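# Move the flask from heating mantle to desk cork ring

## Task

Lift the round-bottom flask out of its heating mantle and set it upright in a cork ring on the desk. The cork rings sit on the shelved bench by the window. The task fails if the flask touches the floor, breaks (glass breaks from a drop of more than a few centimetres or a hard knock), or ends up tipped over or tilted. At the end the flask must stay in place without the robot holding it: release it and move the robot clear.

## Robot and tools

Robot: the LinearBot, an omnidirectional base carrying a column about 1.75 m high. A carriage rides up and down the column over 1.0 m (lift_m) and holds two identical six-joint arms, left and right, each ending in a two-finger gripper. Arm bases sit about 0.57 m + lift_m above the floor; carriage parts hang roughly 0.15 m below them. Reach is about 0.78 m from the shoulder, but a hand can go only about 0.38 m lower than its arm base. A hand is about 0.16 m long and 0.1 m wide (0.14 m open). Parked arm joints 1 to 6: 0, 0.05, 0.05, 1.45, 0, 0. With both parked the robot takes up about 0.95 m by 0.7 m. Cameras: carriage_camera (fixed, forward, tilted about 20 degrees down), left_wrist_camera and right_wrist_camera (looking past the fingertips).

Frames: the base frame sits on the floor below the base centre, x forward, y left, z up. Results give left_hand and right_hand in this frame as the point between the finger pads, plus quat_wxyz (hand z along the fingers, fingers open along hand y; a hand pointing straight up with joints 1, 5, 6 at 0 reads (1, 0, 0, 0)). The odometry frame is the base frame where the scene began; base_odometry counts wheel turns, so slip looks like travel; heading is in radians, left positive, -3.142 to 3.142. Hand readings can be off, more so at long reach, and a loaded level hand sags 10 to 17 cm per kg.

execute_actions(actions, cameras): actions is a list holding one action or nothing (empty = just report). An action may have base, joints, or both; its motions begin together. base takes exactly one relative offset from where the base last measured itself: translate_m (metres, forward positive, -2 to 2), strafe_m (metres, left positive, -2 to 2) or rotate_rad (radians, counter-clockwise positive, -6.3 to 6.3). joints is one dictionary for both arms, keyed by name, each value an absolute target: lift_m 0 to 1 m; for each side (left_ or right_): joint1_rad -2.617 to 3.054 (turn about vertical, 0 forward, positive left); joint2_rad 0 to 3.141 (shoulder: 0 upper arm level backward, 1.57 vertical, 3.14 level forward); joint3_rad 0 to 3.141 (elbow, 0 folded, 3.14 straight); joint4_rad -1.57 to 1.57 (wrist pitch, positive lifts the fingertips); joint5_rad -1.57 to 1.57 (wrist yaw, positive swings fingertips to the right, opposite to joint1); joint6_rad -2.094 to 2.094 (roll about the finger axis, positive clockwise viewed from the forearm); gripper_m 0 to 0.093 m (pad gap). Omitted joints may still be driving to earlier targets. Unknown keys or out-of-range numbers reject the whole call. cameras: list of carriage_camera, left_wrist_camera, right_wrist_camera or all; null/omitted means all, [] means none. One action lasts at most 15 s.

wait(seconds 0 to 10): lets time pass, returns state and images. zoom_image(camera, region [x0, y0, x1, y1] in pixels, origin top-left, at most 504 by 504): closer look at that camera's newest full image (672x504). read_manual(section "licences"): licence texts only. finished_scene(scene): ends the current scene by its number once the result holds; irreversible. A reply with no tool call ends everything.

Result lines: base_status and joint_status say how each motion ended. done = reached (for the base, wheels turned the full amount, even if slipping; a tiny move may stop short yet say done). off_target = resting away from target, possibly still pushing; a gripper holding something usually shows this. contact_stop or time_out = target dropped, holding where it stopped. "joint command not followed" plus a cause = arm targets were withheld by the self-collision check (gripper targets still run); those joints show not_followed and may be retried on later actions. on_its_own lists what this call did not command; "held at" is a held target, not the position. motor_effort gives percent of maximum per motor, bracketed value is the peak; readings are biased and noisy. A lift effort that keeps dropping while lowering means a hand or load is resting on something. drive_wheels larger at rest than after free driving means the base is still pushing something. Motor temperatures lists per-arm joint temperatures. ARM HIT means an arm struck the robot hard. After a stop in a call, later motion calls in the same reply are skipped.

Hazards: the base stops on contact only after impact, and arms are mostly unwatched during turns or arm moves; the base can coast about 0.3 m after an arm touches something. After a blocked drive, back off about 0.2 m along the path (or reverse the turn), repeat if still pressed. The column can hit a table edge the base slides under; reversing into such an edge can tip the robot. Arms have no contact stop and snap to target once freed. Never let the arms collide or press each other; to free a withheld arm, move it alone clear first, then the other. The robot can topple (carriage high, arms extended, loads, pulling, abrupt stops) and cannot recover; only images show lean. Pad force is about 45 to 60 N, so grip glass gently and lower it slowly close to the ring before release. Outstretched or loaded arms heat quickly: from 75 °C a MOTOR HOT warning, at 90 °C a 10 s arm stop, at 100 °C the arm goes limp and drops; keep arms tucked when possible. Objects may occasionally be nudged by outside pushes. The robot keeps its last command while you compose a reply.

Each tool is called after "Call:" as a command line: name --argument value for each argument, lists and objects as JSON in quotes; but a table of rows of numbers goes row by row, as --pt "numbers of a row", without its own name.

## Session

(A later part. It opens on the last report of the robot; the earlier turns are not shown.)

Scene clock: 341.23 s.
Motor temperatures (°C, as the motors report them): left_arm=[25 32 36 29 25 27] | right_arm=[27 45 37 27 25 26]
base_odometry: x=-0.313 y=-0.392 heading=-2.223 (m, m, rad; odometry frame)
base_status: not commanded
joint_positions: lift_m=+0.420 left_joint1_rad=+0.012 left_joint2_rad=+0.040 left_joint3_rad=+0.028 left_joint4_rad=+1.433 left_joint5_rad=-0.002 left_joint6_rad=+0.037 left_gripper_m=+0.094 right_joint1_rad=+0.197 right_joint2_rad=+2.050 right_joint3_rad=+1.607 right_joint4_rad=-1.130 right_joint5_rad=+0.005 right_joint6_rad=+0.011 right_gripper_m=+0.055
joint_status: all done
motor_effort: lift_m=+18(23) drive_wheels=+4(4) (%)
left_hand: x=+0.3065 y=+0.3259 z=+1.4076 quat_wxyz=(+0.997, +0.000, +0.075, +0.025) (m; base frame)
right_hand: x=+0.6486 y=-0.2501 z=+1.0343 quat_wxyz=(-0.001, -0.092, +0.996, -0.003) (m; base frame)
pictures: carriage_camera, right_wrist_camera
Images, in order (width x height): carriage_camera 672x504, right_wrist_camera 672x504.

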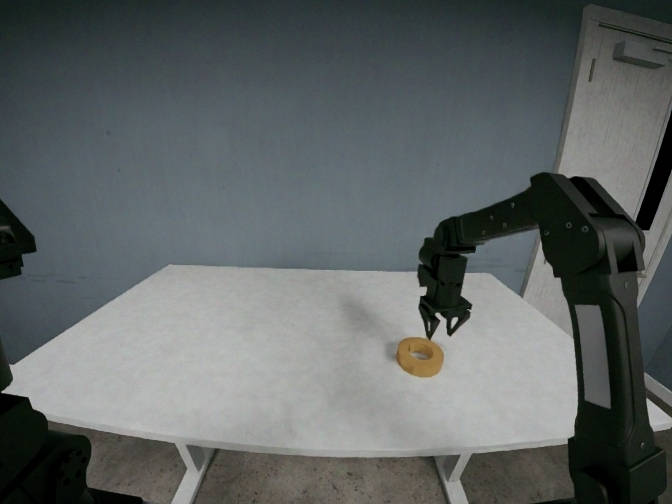

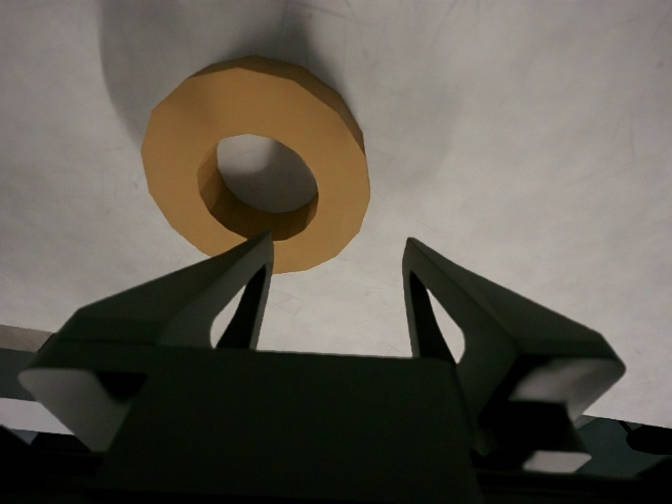

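Call:
execute_actions --actions '[{"base": {"translate_m": -0.4}, "joints": {"right_joint1_rad": 0.0, "right_joint2_rad": 0.98, "right_joint3_rad": 0.48, "right_joint4_rad": 0.5, "right_joint5_rad": 0.0, "right_joint6_rad": 0.0, "right_gripper_m": 0.09}}]' --cameras '["carriage_camera"]'

Call:
execute_actions --actions '[{"base": {"rotate_rad": -1.571}, "joints": {"lift_m": 0.33}}]' --cameras '["carriage_camera", "right_wrist_camera"]'

Scene clock: 370.23 s.
Motor temperatures (°C, as the motors report them): left_arm=[25 32 36 29 25 27] | right_arm=[27 45 38 28 25 26]
base_odometry: x=-0.070 y=-0.074 heading=-2.224 (m, m, rad; odometry frame)
base_status: done
joint_positions: lift_m=+0.420 left_joint1_rad=+0.012 left_joint2_rad=+0.040 left_joint3_rad=+0.028 left_joint4_rad=+1.436 left_joint5_rad=-0.002 left_joint6_rad=+0.037 left_gripper_m=+0.094 right_joint1_rad=-0.009 right_joint2_rad=+0.996 right_joint3_rad=+0.495 right_joint4_rad=+0.484 right_joint5_rad=+0.003 right_joint6_rad=+0.004 right_gripper_m=+0.090
joint_status: all done
motor_effort: lift_m=+18(18) drive_wheels=+0(16) (%)
left_hand: x=+0.3058 y=+0.3259 z=+1.4077 quat_wxyz=(+0.997, +0.000, +0.074, +0.025) (m; base frame)
right_hand: x=+0.6338 y=-0.3288 z=+1.2489 quat_wxyz=(+0.701, +0.006, +0.713, -0.003) (m; base frame)
pictures: carriage_camera
Images, in order (width x height): carriage_camera 672x504.

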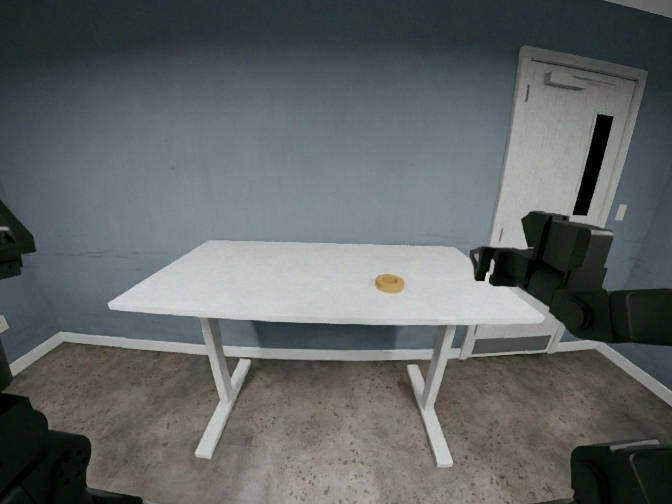

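Scene clock: 373.33 s.
Motor temperatures (°C, as the motors report them): left_arm=[25 32 36 29 25 27] | right_arm=[27 44 38 29 25 26]
base_odometry: x=-0.070 y=-0.074 heading=+2.489 (m, m, rad; odometry frame)
base_status: done
joint_positions: lift_m=+0.330 left_joint1_rad=+0.012 left_joint2_rad=+0.040 left_joint3_rad=+0.028 left_joint4_rad=+1.433 left_joint5_rad=-0.002 left_joint6_rad=+0.037 left_gripper_m=+0.094 right_joint1_rad=-0.008 right_joint2_rad=+0.996 right_joint3_rad=+0.489 right_joint4_rad=+0.489 right_joint5_rad=+0.003 right_joint6_rad=+0.004 right_gripper_m=+0.090
joint_status: all done
motor_effort: lift_m=+17(18) drive_wheels=+4(9) (%)
left_hand: x=+0.3065 y=+0.3260 z=+1.3178 quat_wxyz=(+0.997, +0.000, +0.075, +0.025) (m; base frame)
right_hand: x=+0.6334 y=-0.3287 z=+1.1574 quat_wxyz=(+0.700, +0.005, +0.714, -0.003) (m; base frame)
pictures: carriage_camera, right_wrist_camera
Images, in order (width x height): carriage_camera 672x504, right_wrist_camera 672x504.

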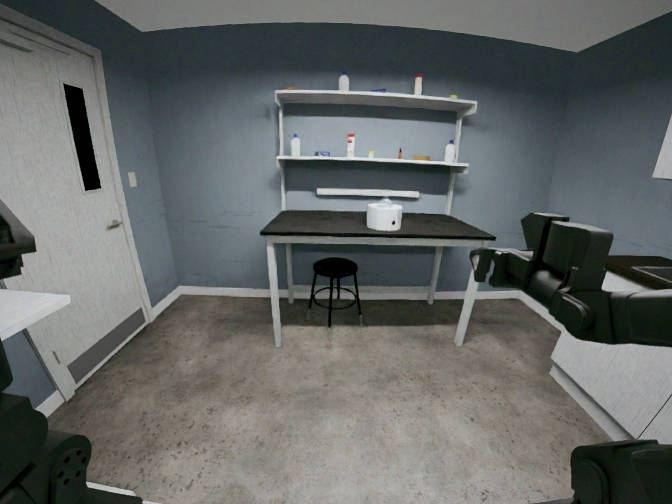

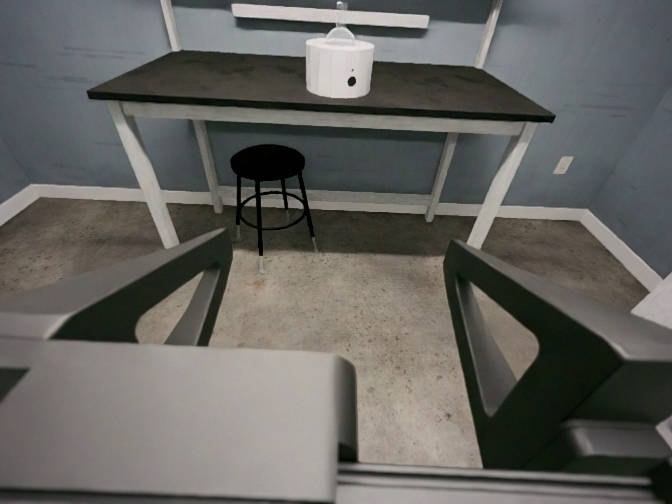

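Call:
execute_actions --actions '[{"base": {"translate_m": 1.0}}]' --cameras '["carriage_camera", "right_wrist_camera"]'

Scene clock: 385.53 s.
Motor temperatures (°C, as the motors report them): left_arm=[25 32 37 29 25 27] | right_arm=[27 41 38 33 25 26]
base_odometry: x=-0.864 y=+0.534 heading=+2.488 (m, m, rad; odometry frame)
base_status: done
joint_positions: lift_m=+0.330 left_joint1_rad=+0.012 left_joint2_rad=+0.040 left_joint3_rad=+0.028 left_joint4_rad=+1.433 left_joint5_rad=-0.002 left_joint6_rad=+0.037 left_gripper_m=+0.094 right_joint1_rad=-0.008 right_joint2_rad=+0.996 right_joint3_rad=+0.489 right_joint4_rad=+0.489 right_joint5_rad=+0.003 right_joint6_rad=+0.004 right_gripper_m=+0.090
joint_status: not commanded
motor_effort: lift_m=+17(17) drive_wheels=+3(13) (%)
left_hand: x=+0.3067 y=+0.3260 z=+1.3177 quat_wxyz=(+0.997, +0.000, +0.075, +0.025) (m; base frame)
right_hand: x=+0.6334 y=-0.3287 z=+1.1574 quat_wxyz=(+0.700, +0.005, +0.714, -0.003) (m; base frame)
pictures: carriage_camera, right_wrist_camera
Images, in order (width x height): carriage_camera 672x504, right_wrist_camera 672x504.

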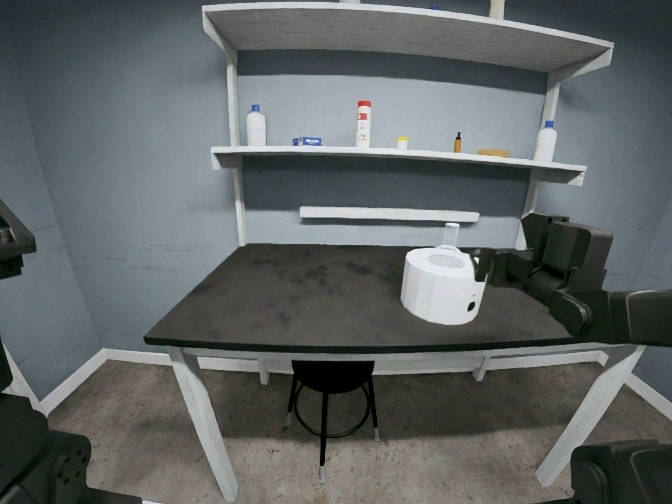

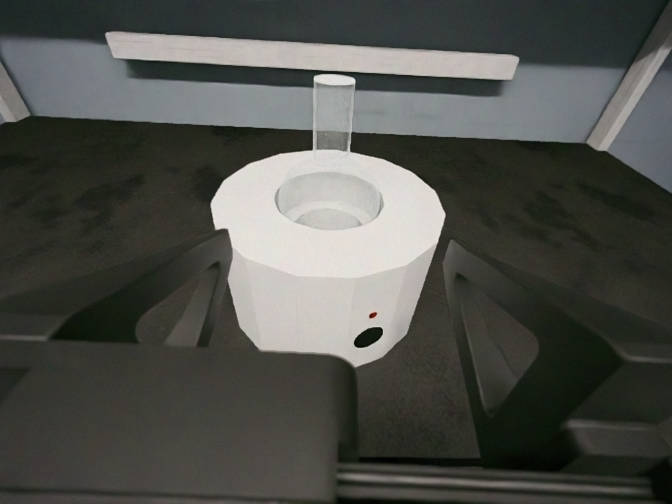

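Call:
zoom_image --camera "right_wrist_camera" --region '[200, 40, 470, 300]'

Call:
zoom_image --camera "carriage_camera" --region '[380, 190, 560, 360]'

Region (200, 40, 470, 300) of right_wrist_camera's 672x504 image, scaled by 1.867, with more detail than that image has; it fills the top 485 rows of this view, and the rest is white.

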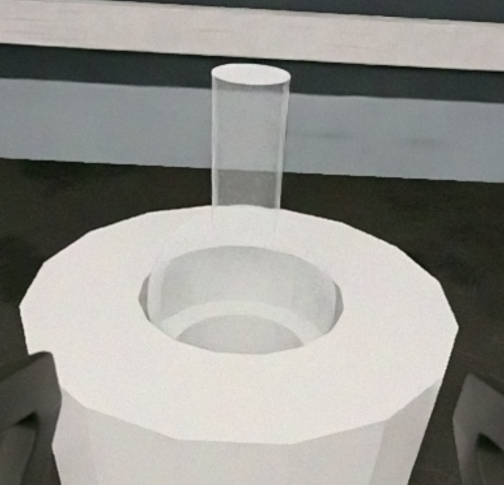

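Region (380, 190, 560, 360) of carriage_camera's 672x504 image, scaled by 2.800, with more detail than that image has.

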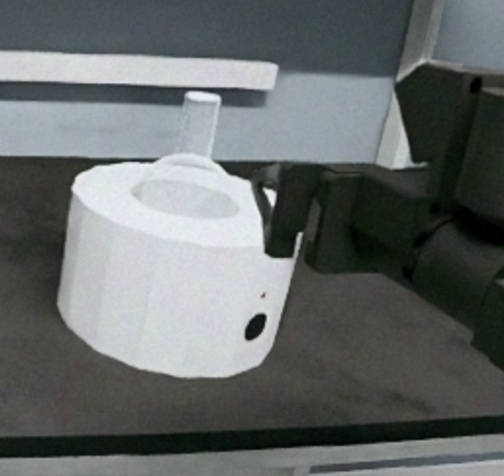

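Call:
execute_actions --actions '[{"base": {"translate_m": 0.13}, "joints": {"lift_m": 0.31, "right_joint1_rad": 0.012}}]' --cameras '["carriage_camera", "right_wrist_camera"]'

Scene clock: 434.23 s.
Motor temperatures (°C, as the motors report them): left_arm=[25 32 37 29 25 27] | right_arm=[27 37 39 39 25 26]
base_odometry: x=-0.967 y=+0.613 heading=+2.487 (m, m, rad; odometry frame)
base_status: done
joint_positions: lift_m=+0.310 left_joint1_rad=+0.012 left_joint2_rad=+0.040 left_joint3_rad=+0.028 left_joint4_rad=+1.434 left_joint5_rad=-0.002 left_joint6_rad=+0.037 left_gripper_m=+0.094 right_joint1_rad=+0.004 right_joint2_rad=+0.993 right_joint3_rad=+0.489 right_joint4_rad=+0.489 right_joint5_rad=+0.003 right_joint6_rad=+0.004 right_gripper_m=+0.090
joint_status: all done
motor_effort: lift_m=+17(18) drive_wheels=-4(10) (%)
left_hand: x=+0.3063 y=+0.3260 z=+1.2978 quat_wxyz=(+0.997, +0.000, +0.075, +0.025) (m; base frame)
right_hand: x=+0.6330 y=-0.3243 z=+1.1385 quat_wxyz=(+0.702, +0.001, +0.713, +0.001) (m; base frame)
pictures: carriage_camera, right_wrist_camera
Images, in order (width x height): carriage_camera 672x504, right_wrist_camera 672x504.

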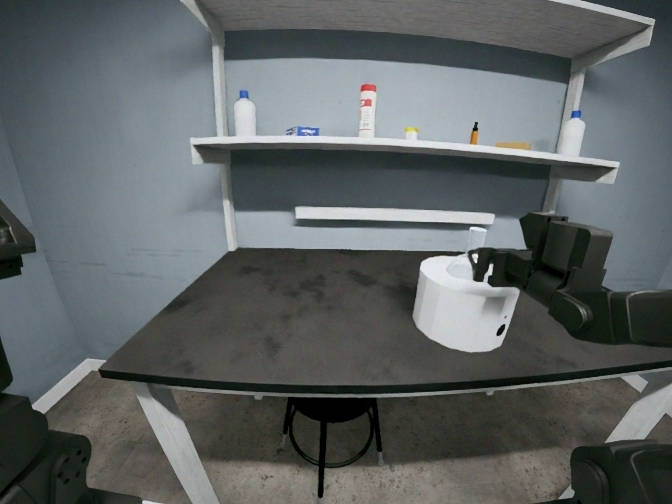

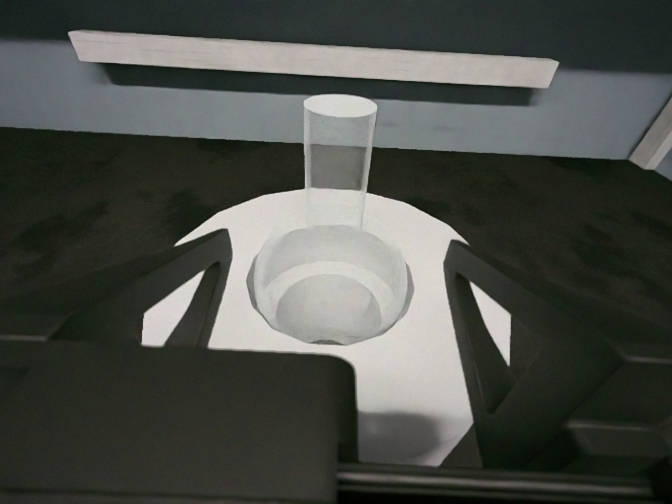

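Call:
execute_actions --actions '[{"base": {"translate_m": 0.066}}]' --cameras '["carriage_camera", "right_wrist_camera"]'

Scene clock: 448.00 s.
Motor temperatures (°C, as the motors report them): left_arm=[25 32 37 29 25 27] | right_arm=[27 36 39 40 25 26]
base_odometry: x=-1.019 y=+0.654 heading=+2.487 (m, m, rad; odometry frame)
base_status: done
joint_positions: lift_m=+0.310 left_joint1_rad=+0.012 left_joint2_rad=+0.040 left_joint3_rad=+0.028 left_joint4_rad=+1.434 left_joint5_rad=-0.002 left_joint6_rad=+0.037 left_gripper_m=+0.094 right_joint1_rad=+0.004 right_joint2_rad=+0.993 right_joint3_rad=+0.489 right_joint4_rad=+0.489 right_joint5_rad=+0.003 right_joint6_rad=+0.004 right_gripper_m=+0.090
joint_status: not commanded
motor_effort: lift_m=+17(17) drive_wheels=-4(8) (%)
left_hand: x=+0.3064 y=+0.3260 z=+1.2978 quat_wxyz=(+0.997, +0.000, +0.075, +0.025) (m; base frame)
right_hand: x=+0.6330 y=-0.3243 z=+1.1385 quat_wxyz=(+0.702, +0.001, +0.713, +0.001) (m; base frame)
pictures: carriage_camera, right_wrist_camera
Images, in order (width x height): carriage_camera 672x504, right_wrist_camera 672x504.

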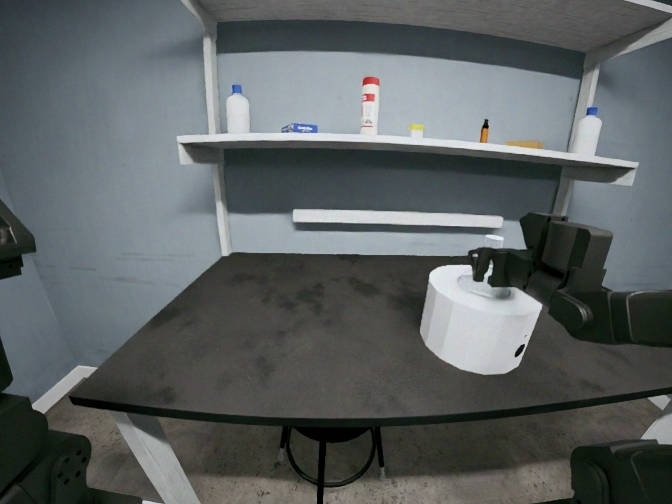

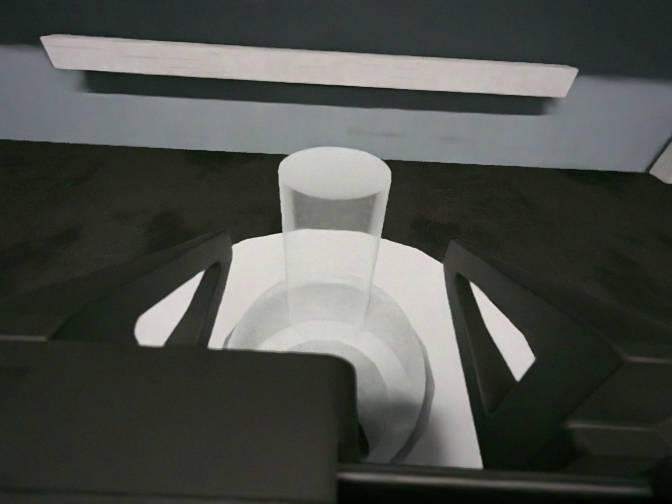

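Call:
execute_actions --actions '[{"joints": {"right_gripper_m": 0.04, "right_joint1_rad": 0.017}}]' --cameras '["right_wrist_camera"]'

Scene clock: 458.30 s.
Motor temperatures (°C, as the motors report them): left_arm=[25 32 37 29 25 27] | right_arm=[27 36 39 40 25 26]
base_odometry: x=-1.019 y=+0.654 heading=+2.487 (m, m, rad; odometry frame)
base_status: not commanded
joint_positions: lift_m=+0.310 left_joint1_rad=+0.012 left_joint2_rad=+0.040 left_joint3_rad=+0.028 left_joint4_rad=+1.434 left_joint5_rad=-0.002 left_joint6_rad=+0.037 left_gripper_m=+0.094 right_joint1_rad=+0.008 right_joint2_rad=+0.993 right_joint3_rad=+0.489 right_joint4_rad=+0.489 right_joint5_rad=+0.003 right_joint6_rad=+0.004 right_gripper_m=+0.040
joint_status: all done
motor_effort: lift_m=+17(17) drive_wheels=+3(3) (%)
left_hand: x=+0.3064 y=+0.3260 z=+1.2978 quat_wxyz=(+0.997, +0.000, +0.075, +0.025) (m; base frame)
right_hand: x=+0.6329 y=-0.3228 z=+1.1385 quat_wxyz=(+0.702, +0.000, +0.713, +0.003) (m; base frame)
pictures: right_wrist_camera
Images, in order (width x height): right_wrist_camera 672x504.

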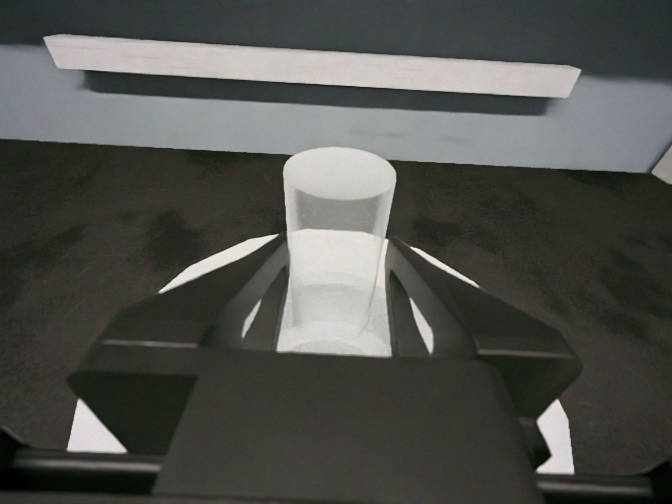

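Centered on the neck. Closing the gripper onto it now.

Call:
execute_actions --actions '[{"joints": {"right_gripper_m": 0.022}}]' --cameras '["carriage_camera", "right_wrist_camera"]'

Scene clock: 462.87 s.
Motor temperatures (°C, as the motors report them): left_arm=[25 32 37 29 25 27] | right_arm=[27 36 39 41 25 26]
base_odometry: x=-1.019 y=+0.654 heading=+2.487 (m, m, rad; odometry frame)
base_status: not commanded
joint_positions: lift_m=+0.310 left_joint1_rad=+0.012 left_joint2_rad=+0.040 left_joint3_rad=+0.028 left_joint4_rad=+1.434 left_joint5_rad=-0.002 left_joint6_rad=+0.037 left_gripper_m=+0.094 right_joint1_rad=+0.009 right_joint2_rad=+0.993 right_joint3_rad=+0.489 right_joint4_rad=+0.489 right_joint5_rad=+0.001 right_joint6_rad=+0.005 right_gripper_m=+0.033
joint_status: right_gripper_m off_target (ended at +0.033, target +0.022)
motor_effort: lift_m=+17(17) drive_wheels=+4(3) (%)
left_hand: x=+0.3064 y=+0.3260 z=+1.2978 quat_wxyz=(+0.997, +0.000, +0.075, +0.025) (m; base frame)
right_hand: x=+0.6329 y=-0.3221 z=+1.1385 quat_wxyz=(+0.702, -0.001, +0.713, +0.004) (m; base frame)
pictures: carriage_camera, right_wrist_camera
Images, in order (width x height): carriage_camera 672x504, right_wrist_camera 672x504.

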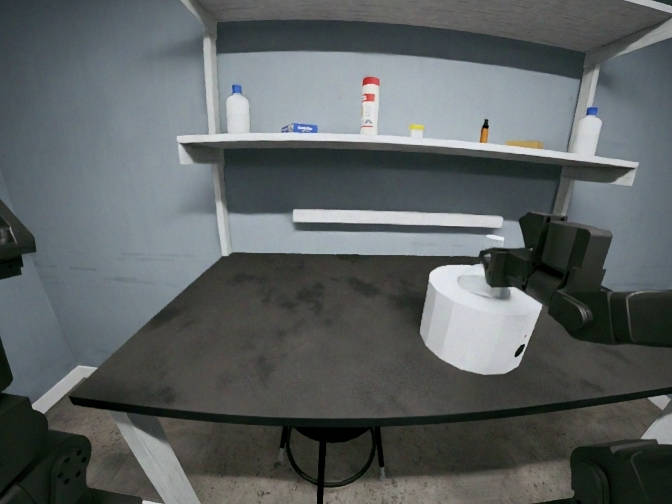

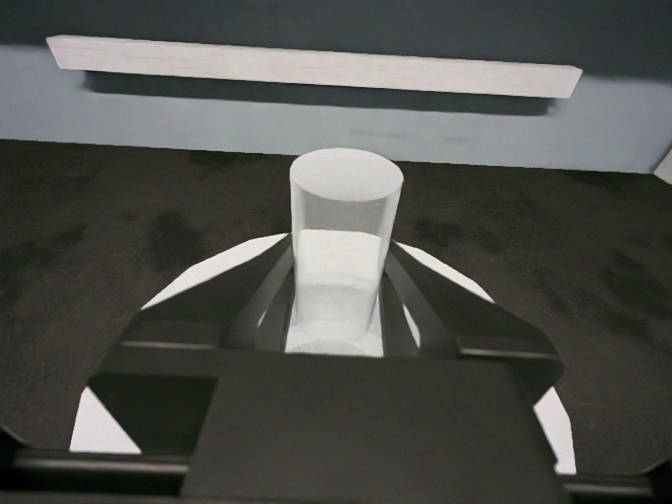

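Call:
execute_actions --actions '[{"joints": {"lift_m": 0.345, "right_gripper_m": 0.015}}]' --cameras '["carriage_camera", "right_wrist_camera"]'

Scene clock: 473.00 s.
Motor temperatures (°C, as the motors report them): left_arm=[25 32 38 29 25 27] | right_arm=[27 36 39 41 25 26]
base_odometry: x=-1.019 y=+0.654 heading=+2.487 (m, m, rad; odometry frame)
base_status: not commanded
joint_positions: lift_m=+0.345 left_joint1_rad=+0.012 left_joint2_rad=+0.040 left_joint3_rad=+0.028 left_joint4_rad=+1.433 left_joint5_rad=-0.002 left_joint6_rad=+0.037 left_gripper_m=+0.094 right_joint1_rad=+0.009 right_joint2_rad=+0.993 right_joint3_rad=+0.478 right_joint4_rad=+0.463 right_joint5_rad=+0.001 right_joint6_rad=+0.005 right_gripper_m=+0.033
joint_status: right_gripper_m off_target (ended at +0.033, target +0.015); the others done
motor_effort: lift_m=+18(21) drive_wheels=+3(5) (%)
left_hand: x=+0.3065 y=+0.3260 z=+1.3326 quat_wxyz=(+0.997, +0.000, +0.075, +0.025) (m; base frame)
right_hand: x=+0.6319 y=-0.3221 z=+1.1618 quat_wxyz=(+0.688, -0.001, +0.725, +0.004) (m; base frame)
pictures: carriage_camera, right_wrist_camera
Images, in order (width x height): carriage_camera 672x504, right_wrist_camera 672x504.

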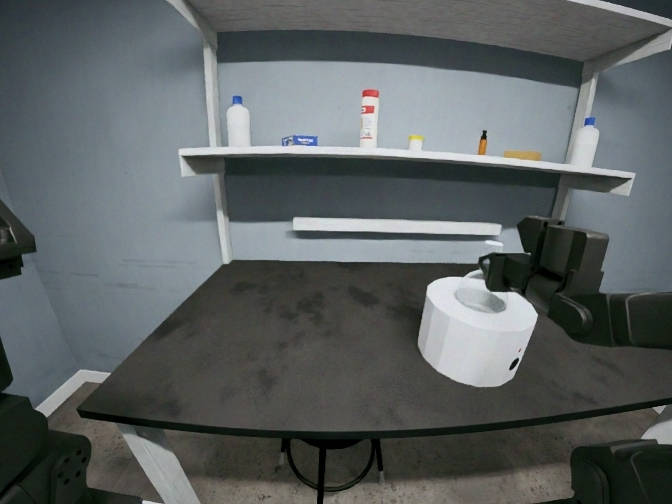

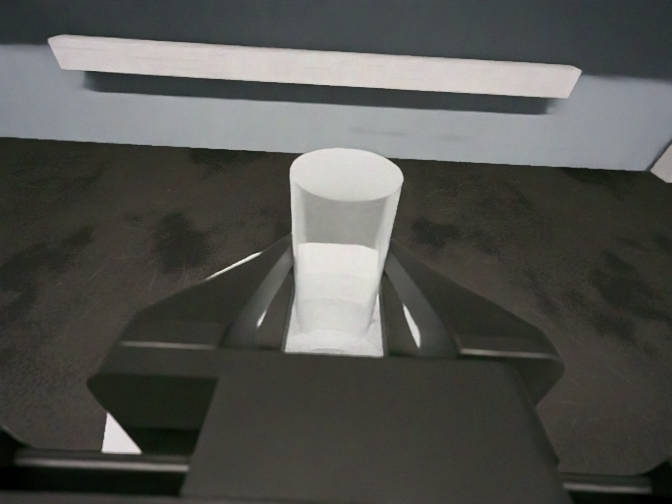

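Call:
execute_actions --actions '[{"joints": {"lift_m": 0.45, "right_joint4_rad": 0.53}}]' --cameras '["carriage_camera", "right_wrist_camera"]'

Scene clock: 479.07 s.
Motor temperatures (°C, as the motors report them): left_arm=[25 33 38 29 25 27] | right_arm=[27 36 40 42 25 26]
base_odometry: x=-1.019 y=+0.654 heading=+2.487 (m, m, rad; odometry frame)
base_status: not commanded
joint_positions: lift_m=+0.450 left_joint1_rad=+0.012 left_joint2_rad=+0.040 left_joint3_rad=+0.028 left_joint4_rad=+1.434 left_joint5_rad=-0.002 left_joint6_rad=+0.037 left_gripper_m=+0.094 right_joint1_rad=+0.009 right_joint2_rad=+0.993 right_joint3_rad=+0.475 right_joint4_rad=+0.481 right_joint5_rad=+0.001 right_joint6_rad=+0.005 right_gripper_m=+0.033
joint_status: right_joint4_rad off_target (ended at +0.481, target +0.530); the others done
motor_effort: lift_m=+18(22) drive_wheels=+3(4) (%)
left_hand: x=+0.3064 y=+0.3259 z=+1.4376 quat_wxyz=(+0.997, +0.000, +0.075, +0.025) (m; base frame)
right_hand: x=+0.6319 y=-0.3221 z=+1.2697 quat_wxyz=(+0.694, -0.001, +0.720, +0.004) (m; base frame)
pictures: carriage_camera, right_wrist_camera
Images, in order (width x height): carriage_camera 672x504, right_wrist_camera 672x504.

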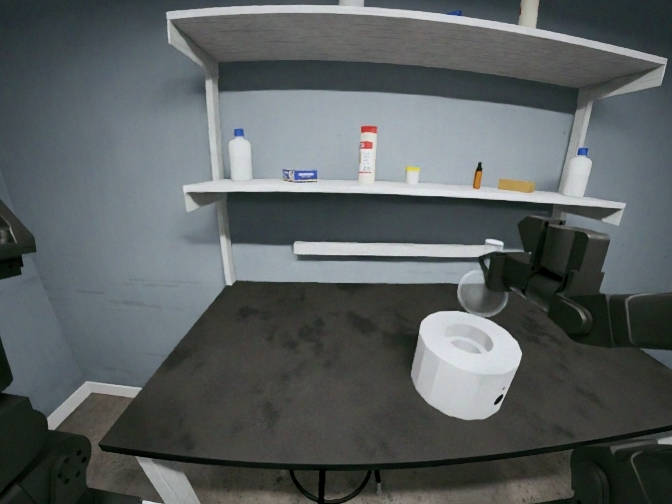

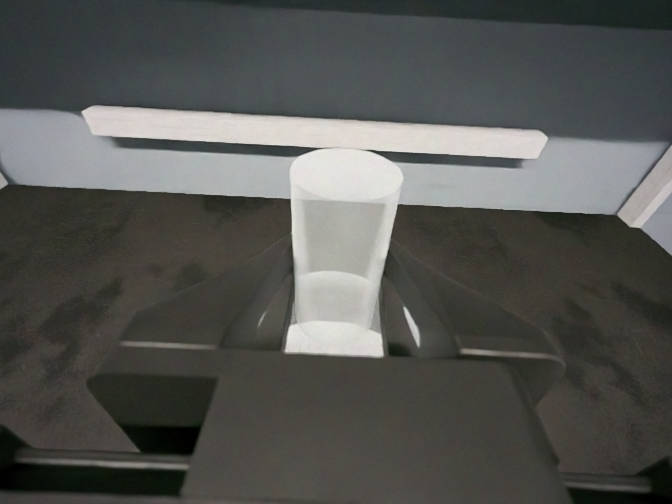

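Call:
execute_actions --actions '[{"base": {"translate_m": -1.31}}]' --cameras '["right_wrist_camera"]'

Call:
execute_actions --actions '[{"base": {"rotate_rad": 1.571}}]' --cameras '["carriage_camera", "right_wrist_camera"]'

Scene clock: 497.80 s.
Motor temperatures (°C, as the motors report them): left_arm=[25 33 38 29 25 27] | right_arm=[27 35 41 45 25 26]
base_odometry: x=+0.020 y=-0.144 heading=+2.486 (m, m, rad; odometry frame)
base_status: done
joint_positions: lift_m=+0.450 left_joint1_rad=+0.012 left_joint2_rad=+0.040 left_joint3_rad=+0.028 left_joint4_rad=+1.432 left_joint5_rad=-0.002 left_joint6_rad=+0.037 left_gripper_m=+0.094 right_joint1_rad=+0.009 right_joint2_rad=+0.993 right_joint3_rad=+0.475 right_joint4_rad=+0.481 right_joint5_rad=+0.001 right_joint6_rad=+0.005 right_gripper_m=+0.033
joint_status: not commanded
motor_effort: lift_m=+18(18) drive_wheels=+0(15) (%)
left_hand: x=+0.3068 y=+0.3259 z=+1.4376 quat_wxyz=(+0.997, +0.000, +0.076, +0.025) (m; base frame)
right_hand: x=+0.6319 y=-0.3221 z=+1.2697 quat_wxyz=(+0.694, -0.001, +0.720, +0.004) (m; base frame)
pictures: right_wrist_camera
Images, in order (width x height): right_wrist_camera 672x504.

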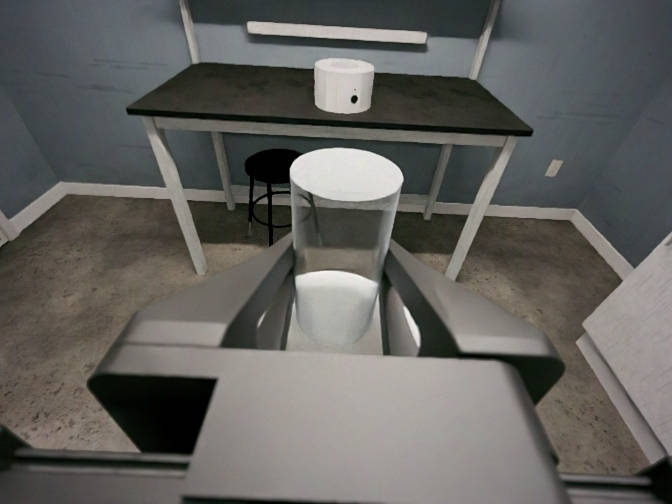

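Scene clock: 500.90 s.
Motor temperatures (°C, as the motors report them): left_arm=[25 33 38 29 25 27] | right_arm=[27 35 41 46 25 26]
base_odometry: x=+0.020 y=-0.144 heading=-2.226 (m, m, rad; odometry frame)
base_status: done
joint_positions: lift_m=+0.450 left_joint1_rad=+0.012 left_joint2_rad=+0.040 left_joint3_rad=+0.028 left_joint4_rad=+1.432 left_joint5_rad=-0.002 left_joint6_rad=+0.037 left_gripper_m=+0.094 right_joint1_rad=+0.009 right_joint2_rad=+0.993 right_joint3_rad=+0.475 right_joint4_rad=+0.481 right_joint5_rad=+0.001 right_joint6_rad=+0.005 right_gripper_m=+0.033
joint_status: not commanded
motor_effort: lift_m=+18(18) drive_wheels=+3(9) (%)
left_hand: x=+0.3069 y=+0.3259 z=+1.4376 quat_wxyz=(+0.997, +0.000, +0.076, +0.025) (m; base frame)
right_hand: x=+0.6319 y=-0.3221 z=+1.2697 quat_wxyz=(+0.694, -0.001, +0.720, +0.004) (m; base frame)
pictures: carriage_camera, right_wrist_camera
Images, in order (width x height): carriage_camera 672x504, right_wrist_camera 672x504.

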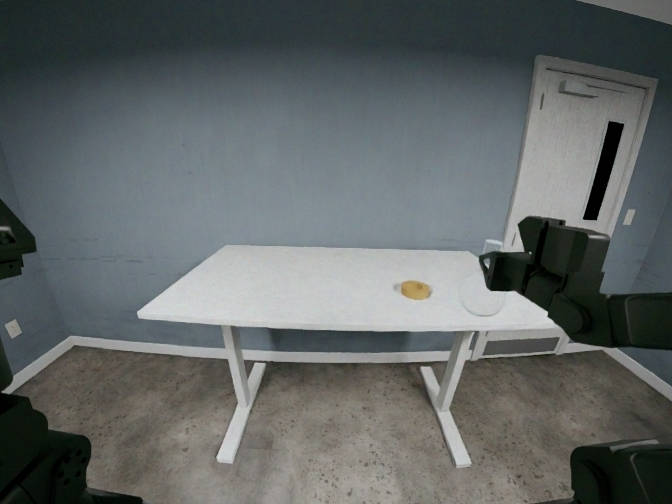

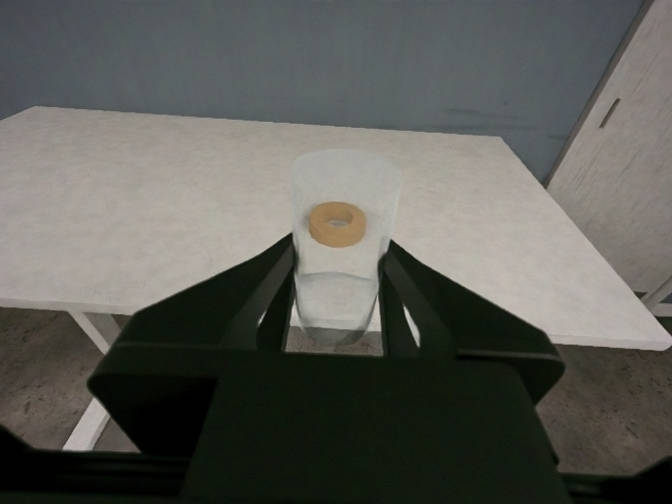

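Call:
zoom_image --camera "carriage_camera" --region '[380, 220, 540, 340]'

Region (380, 220, 540, 340) of carriage_camera's 672x504 image, scaled by 3.150, with more detail than that image has; it fills the top 378 rows of this view, and the rest is white.

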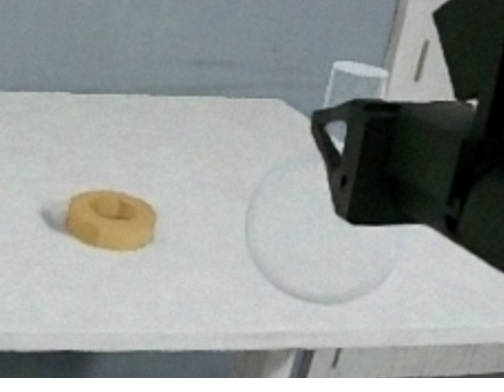

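Call:
execute_actions --actions '[{"base": {"translate_m": 0.33}, "joints": {"lift_m": 0.38}}]' --cameras '["carriage_camera", "right_wrist_camera"]'

Call:
zoom_image --camera "carriage_camera" --region '[400, 220, 580, 400]'

Scene clock: 523.43 s.
Motor temperatures (°C, as the motors report them): left_arm=[25 33 38 29 25 27] | right_arm=[27 35 42 48 25 26]
base_odometry: x=-0.181 y=-0.406 heading=-2.225 (m, m, rad; odometry frame)
base_status: done
joint_positions: lift_m=+0.380 left_joint1_rad=+0.012 left_joint2_rad=+0.040 left_joint3_rad=+0.028 left_joint4_rad=+1.433 left_joint5_rad=-0.002 left_joint6_rad=+0.037 left_gripper_m=+0.094 right_joint1_rad=+0.009 right_joint2_rad=+0.993 right_joint3_rad=+0.475 right_joint4_rad=+0.474 right_joint5_rad=+0.001 right_joint6_rad=+0.005 right_gripper_m=+0.033
joint_status: all done
motor_effort: lift_m=+18(18) drive_wheels=-5(12) (%)
left_hand: x=+0.3066 y=+0.3259 z=+1.3677 quat_wxyz=(+0.997, +0.000, +0.075, +0.025) (m; base frame)
right_hand: x=+0.6318 y=-0.3221 z=+1.1980 quat_wxyz=(+0.691, -0.001, +0.723, +0.004) (m; base frame)
pictures: carriage_camera, right_wrist_camera
Images, in order (width x height): carriage_camera 672x504, right_wrist_camera 672x504.

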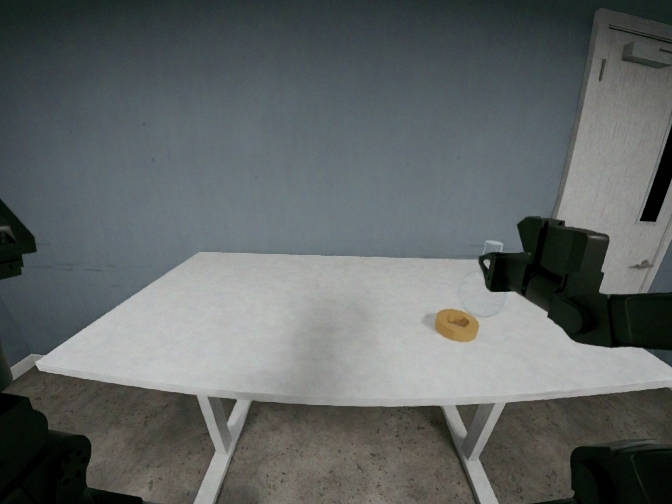

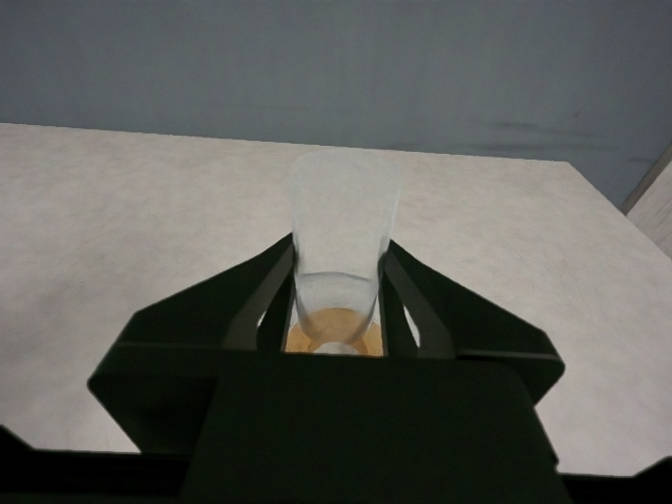

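Region (400, 220, 580, 400) of carriage_camera's 672x504 image, scaled by 2.800, with more detail than that image has.

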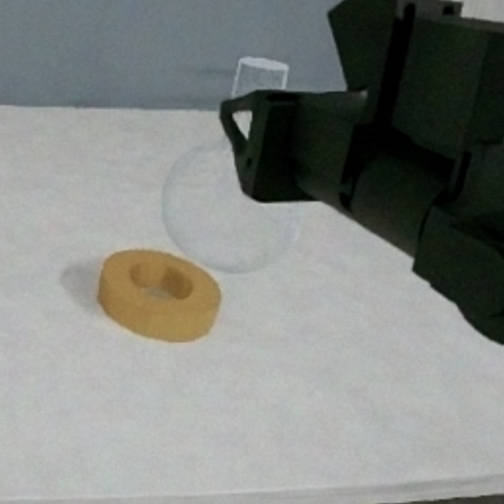

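Call:
execute_actions --actions '[{"base": {"translate_m": 0.078}, "joints": {"lift_m": 0.33}}]' --cameras '["carriage_camera", "right_wrist_camera"]'

Call:
zoom_image --camera "carriage_camera" --region '[420, 220, 580, 380]'

Scene clock: 546.13 s.
Motor temperatures (°C, as the motors report them): left_arm=[25 33 38 29 25 27] | right_arm=[27 35 43 50 25 26]
base_odometry: x=-0.228 y=-0.468 heading=-2.224 (m, m, rad; odometry frame)
base_status: done
joint_positions: lift_m=+0.330 left_joint1_rad=+0.012 left_joint2_rad=+0.040 left_joint3_rad=+0.028 left_joint4_rad=+1.433 left_joint5_rad=-0.002 left_joint6_rad=+0.037 left_gripper_m=+0.094 right_joint1_rad=+0.009 right_joint2_rad=+0.993 right_joint3_rad=+0.475 right_joint4_rad=+0.474 right_joint5_rad=+0.001 right_joint6_rad=+0.005 right_gripper_m=+0.033
joint_status: all done
motor_effort: lift_m=+17(18) drive_wheels=+5(10) (%)
left_hand: x=+0.3066 y=+0.3259 z=+1.3177 quat_wxyz=(+0.997, +0.000, +0.075, +0.025) (m; base frame)
right_hand: x=+0.6318 y=-0.3219 z=+1.1481 quat_wxyz=(+0.691, -0.001, +0.723, +0.004) (m; base frame)
pictures: carriage_camera, right_wrist_camera
Images, in order (width x height): carriage_camera 672x504, right_wrist_camera 672x504.

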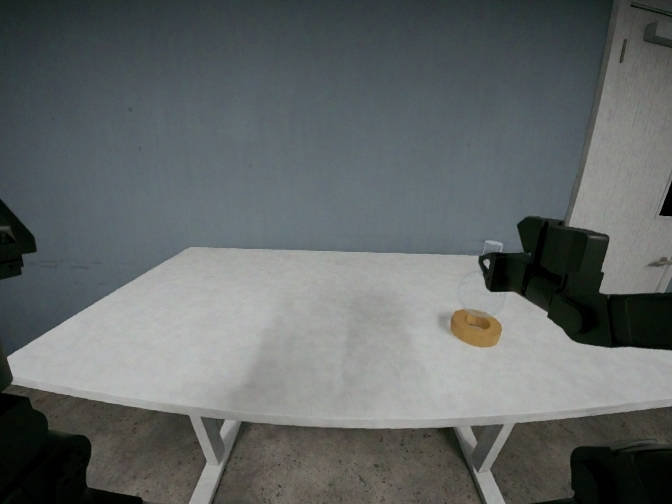

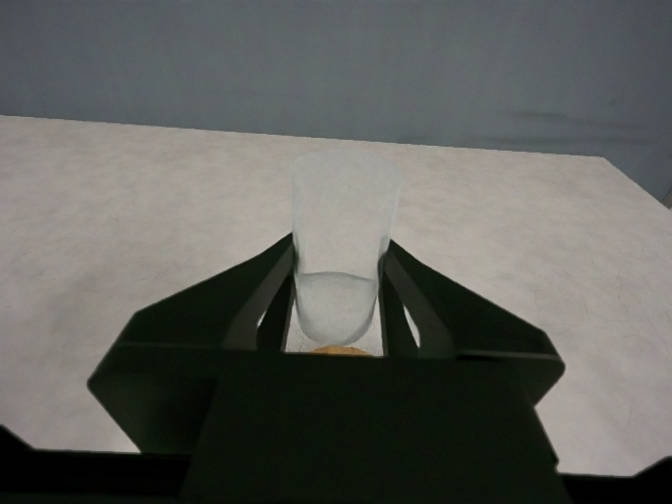

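Region (420, 220, 580, 380) of carriage_camera's 672x504 image, scaled by 3.150, with more detail than that image has.

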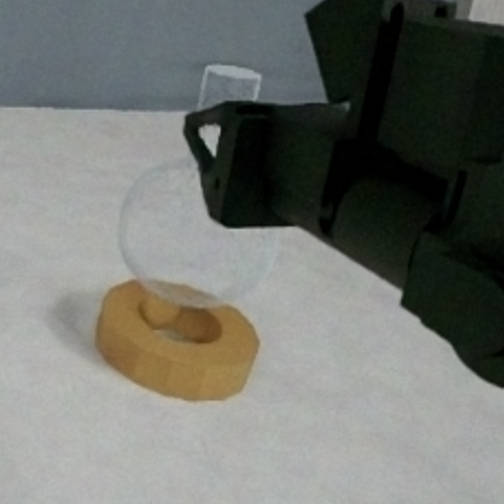

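Call:
zoom_image --camera "right_wrist_camera" --region '[260, 250, 420, 370]'

Region (260, 250, 420, 370) of right_wrist_camera's 672x504 image, scaled by 3.150, with more detail than that image has; it fills the top 378 rows of this view, and the rest is white.

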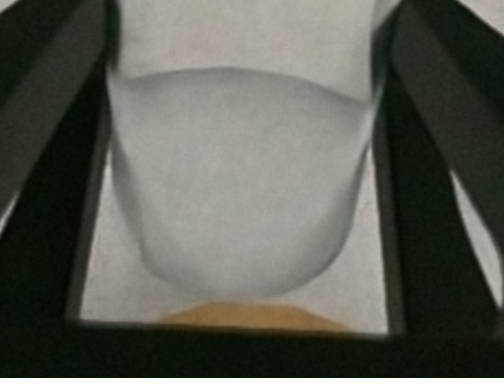

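Call:
execute_actions --actions '[{"joints": {"right_joint1_rad": -0.018, "lift_m": 0.312}}]' --cameras '["carriage_camera", "right_wrist_camera"]'

Call:
zoom_image --camera "carriage_camera" --region '[420, 220, 580, 380]'

Scene clock: 591.33 s.
Motor temperatures (°C, as the motors report them): left_arm=[25 33 39 29 25 27] | right_arm=[27 35 44 54 25 26]
base_odometry: x=-0.228 y=-0.468 heading=-2.224 (m, m, rad; odometry frame)
base_status: not commanded
joint_positions: lift_m=+0.312 left_joint1_rad=+0.012 left_joint2_rad=+0.040 left_joint3_rad=+0.028 left_joint4_rad=+1.434 left_joint5_rad=-0.002 left_joint6_rad=+0.037 left_gripper_m=+0.094 right_joint1_rad=-0.012 right_joint2_rad=+0.993 right_joint3_rad=+0.475 right_joint4_rad=+0.473 right_joint5_rad=+0.001 right_joint6_rad=+0.005 right_gripper_m=+0.033
joint_status: all done
motor_effort: lift_m=+18(18) drive_wheels=+4(5) (%)
left_hand: x=+0.3064 y=+0.3259 z=+1.2997 quat_wxyz=(+0.997, +0.000, +0.075, +0.025) (m; base frame)
right_hand: x=+0.6318 y=-0.3294 z=+1.1297 quat_wxyz=(+0.691, +0.006, +0.723, -0.003) (m; base frame)
pictures: carriage_camera, right_wrist_camera
Images, in order (width x height): carriage_camera 672x504, right_wrist_camera 672x504.

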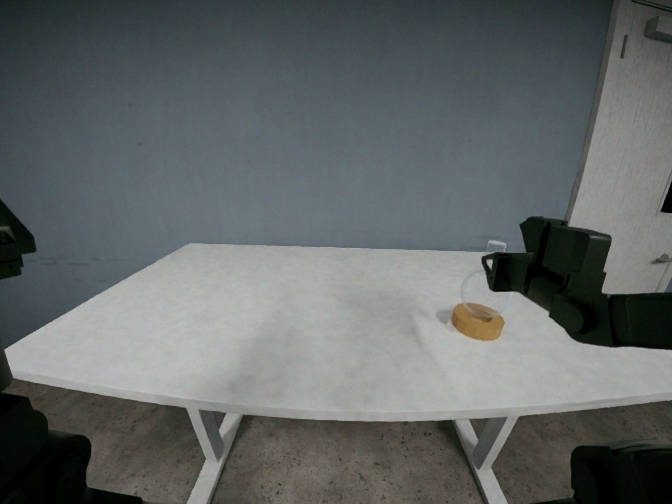

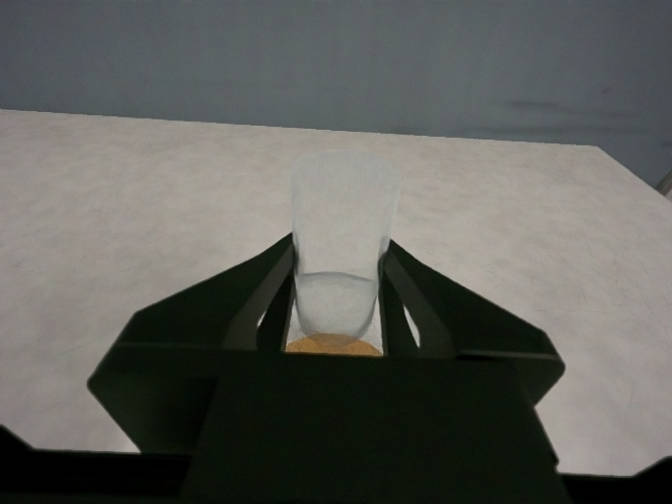

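Region (420, 220, 580, 380) of carriage_camera's 672x504 image, scaled by 3.150, with more detail than that image has.

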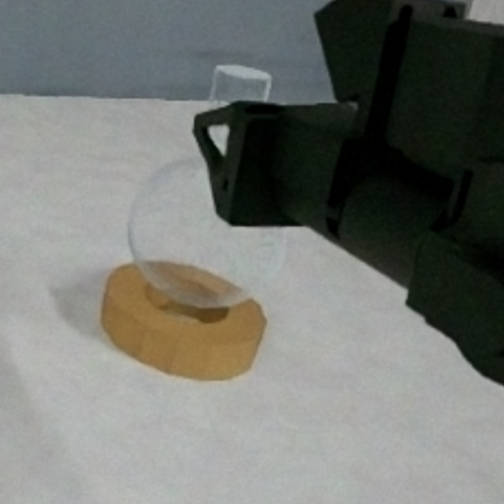

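Call:
execute_actions --actions '[{"joints": {"lift_m": 0.298}}]' --cameras '["carriage_camera", "right_wrist_camera"]'

Call:
zoom_image --camera "carriage_camera" --region '[420, 220, 580, 380]'

Scene clock: 598.23 s.
Motor temperatures (°C, as the motors report them): left_arm=[25 33 39 29 25 27] | right_arm=[27 35 44 54 25 26]
base_odometry: x=-0.228 y=-0.468 heading=-2.224 (m, m, rad; odometry frame)
base_status: not commanded
joint_positions: lift_m=+0.298 left_joint1_rad=+0.012 left_joint2_rad=+0.040 left_joint3_rad=+0.028 left_joint4_rad=+1.434 left_joint5_rad=-0.002 left_joint6_rad=+0.037 left_gripper_m=+0.094 right_joint1_rad=-0.012 right_joint2_rad=+0.993 right_joint3_rad=+0.475 right_joint4_rad=+0.477 right_joint5_rad=+0.001 right_joint6_rad=+0.005 right_gripper_m=+0.033
joint_status: all done
motor_effort: lift_m=+17(19) drive_wheels=+4(5) (%)
left_hand: x=+0.3064 y=+0.3259 z=+1.2857 quat_wxyz=(+0.997, +0.000, +0.075, +0.025) (m; base frame)
right_hand: x=+0.6318 y=-0.3294 z=+1.1168 quat_wxyz=(+0.692, +0.006, +0.722, -0.003) (m; base frame)
pictures: carriage_camera, right_wrist_camera
Images, in order (width x height): carriage_camera 672x504, right_wrist_camera 672x504.

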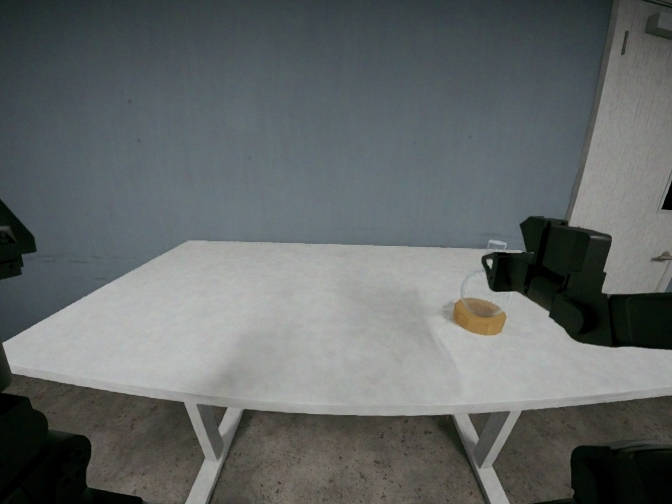

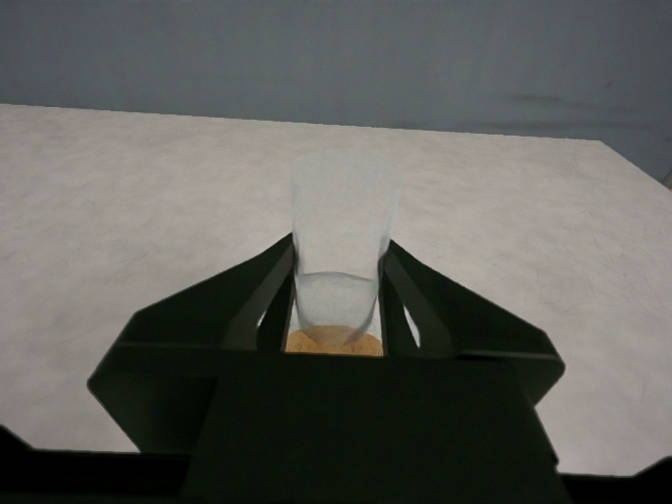

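Region (420, 220, 580, 380) of carriage_camera's 672x504 image, scaled by 3.150, with more detail than that image has.

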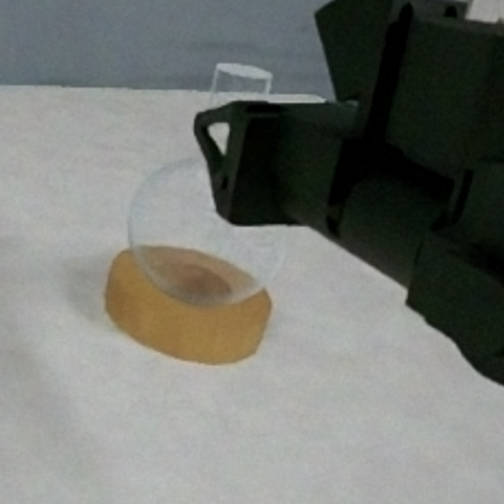

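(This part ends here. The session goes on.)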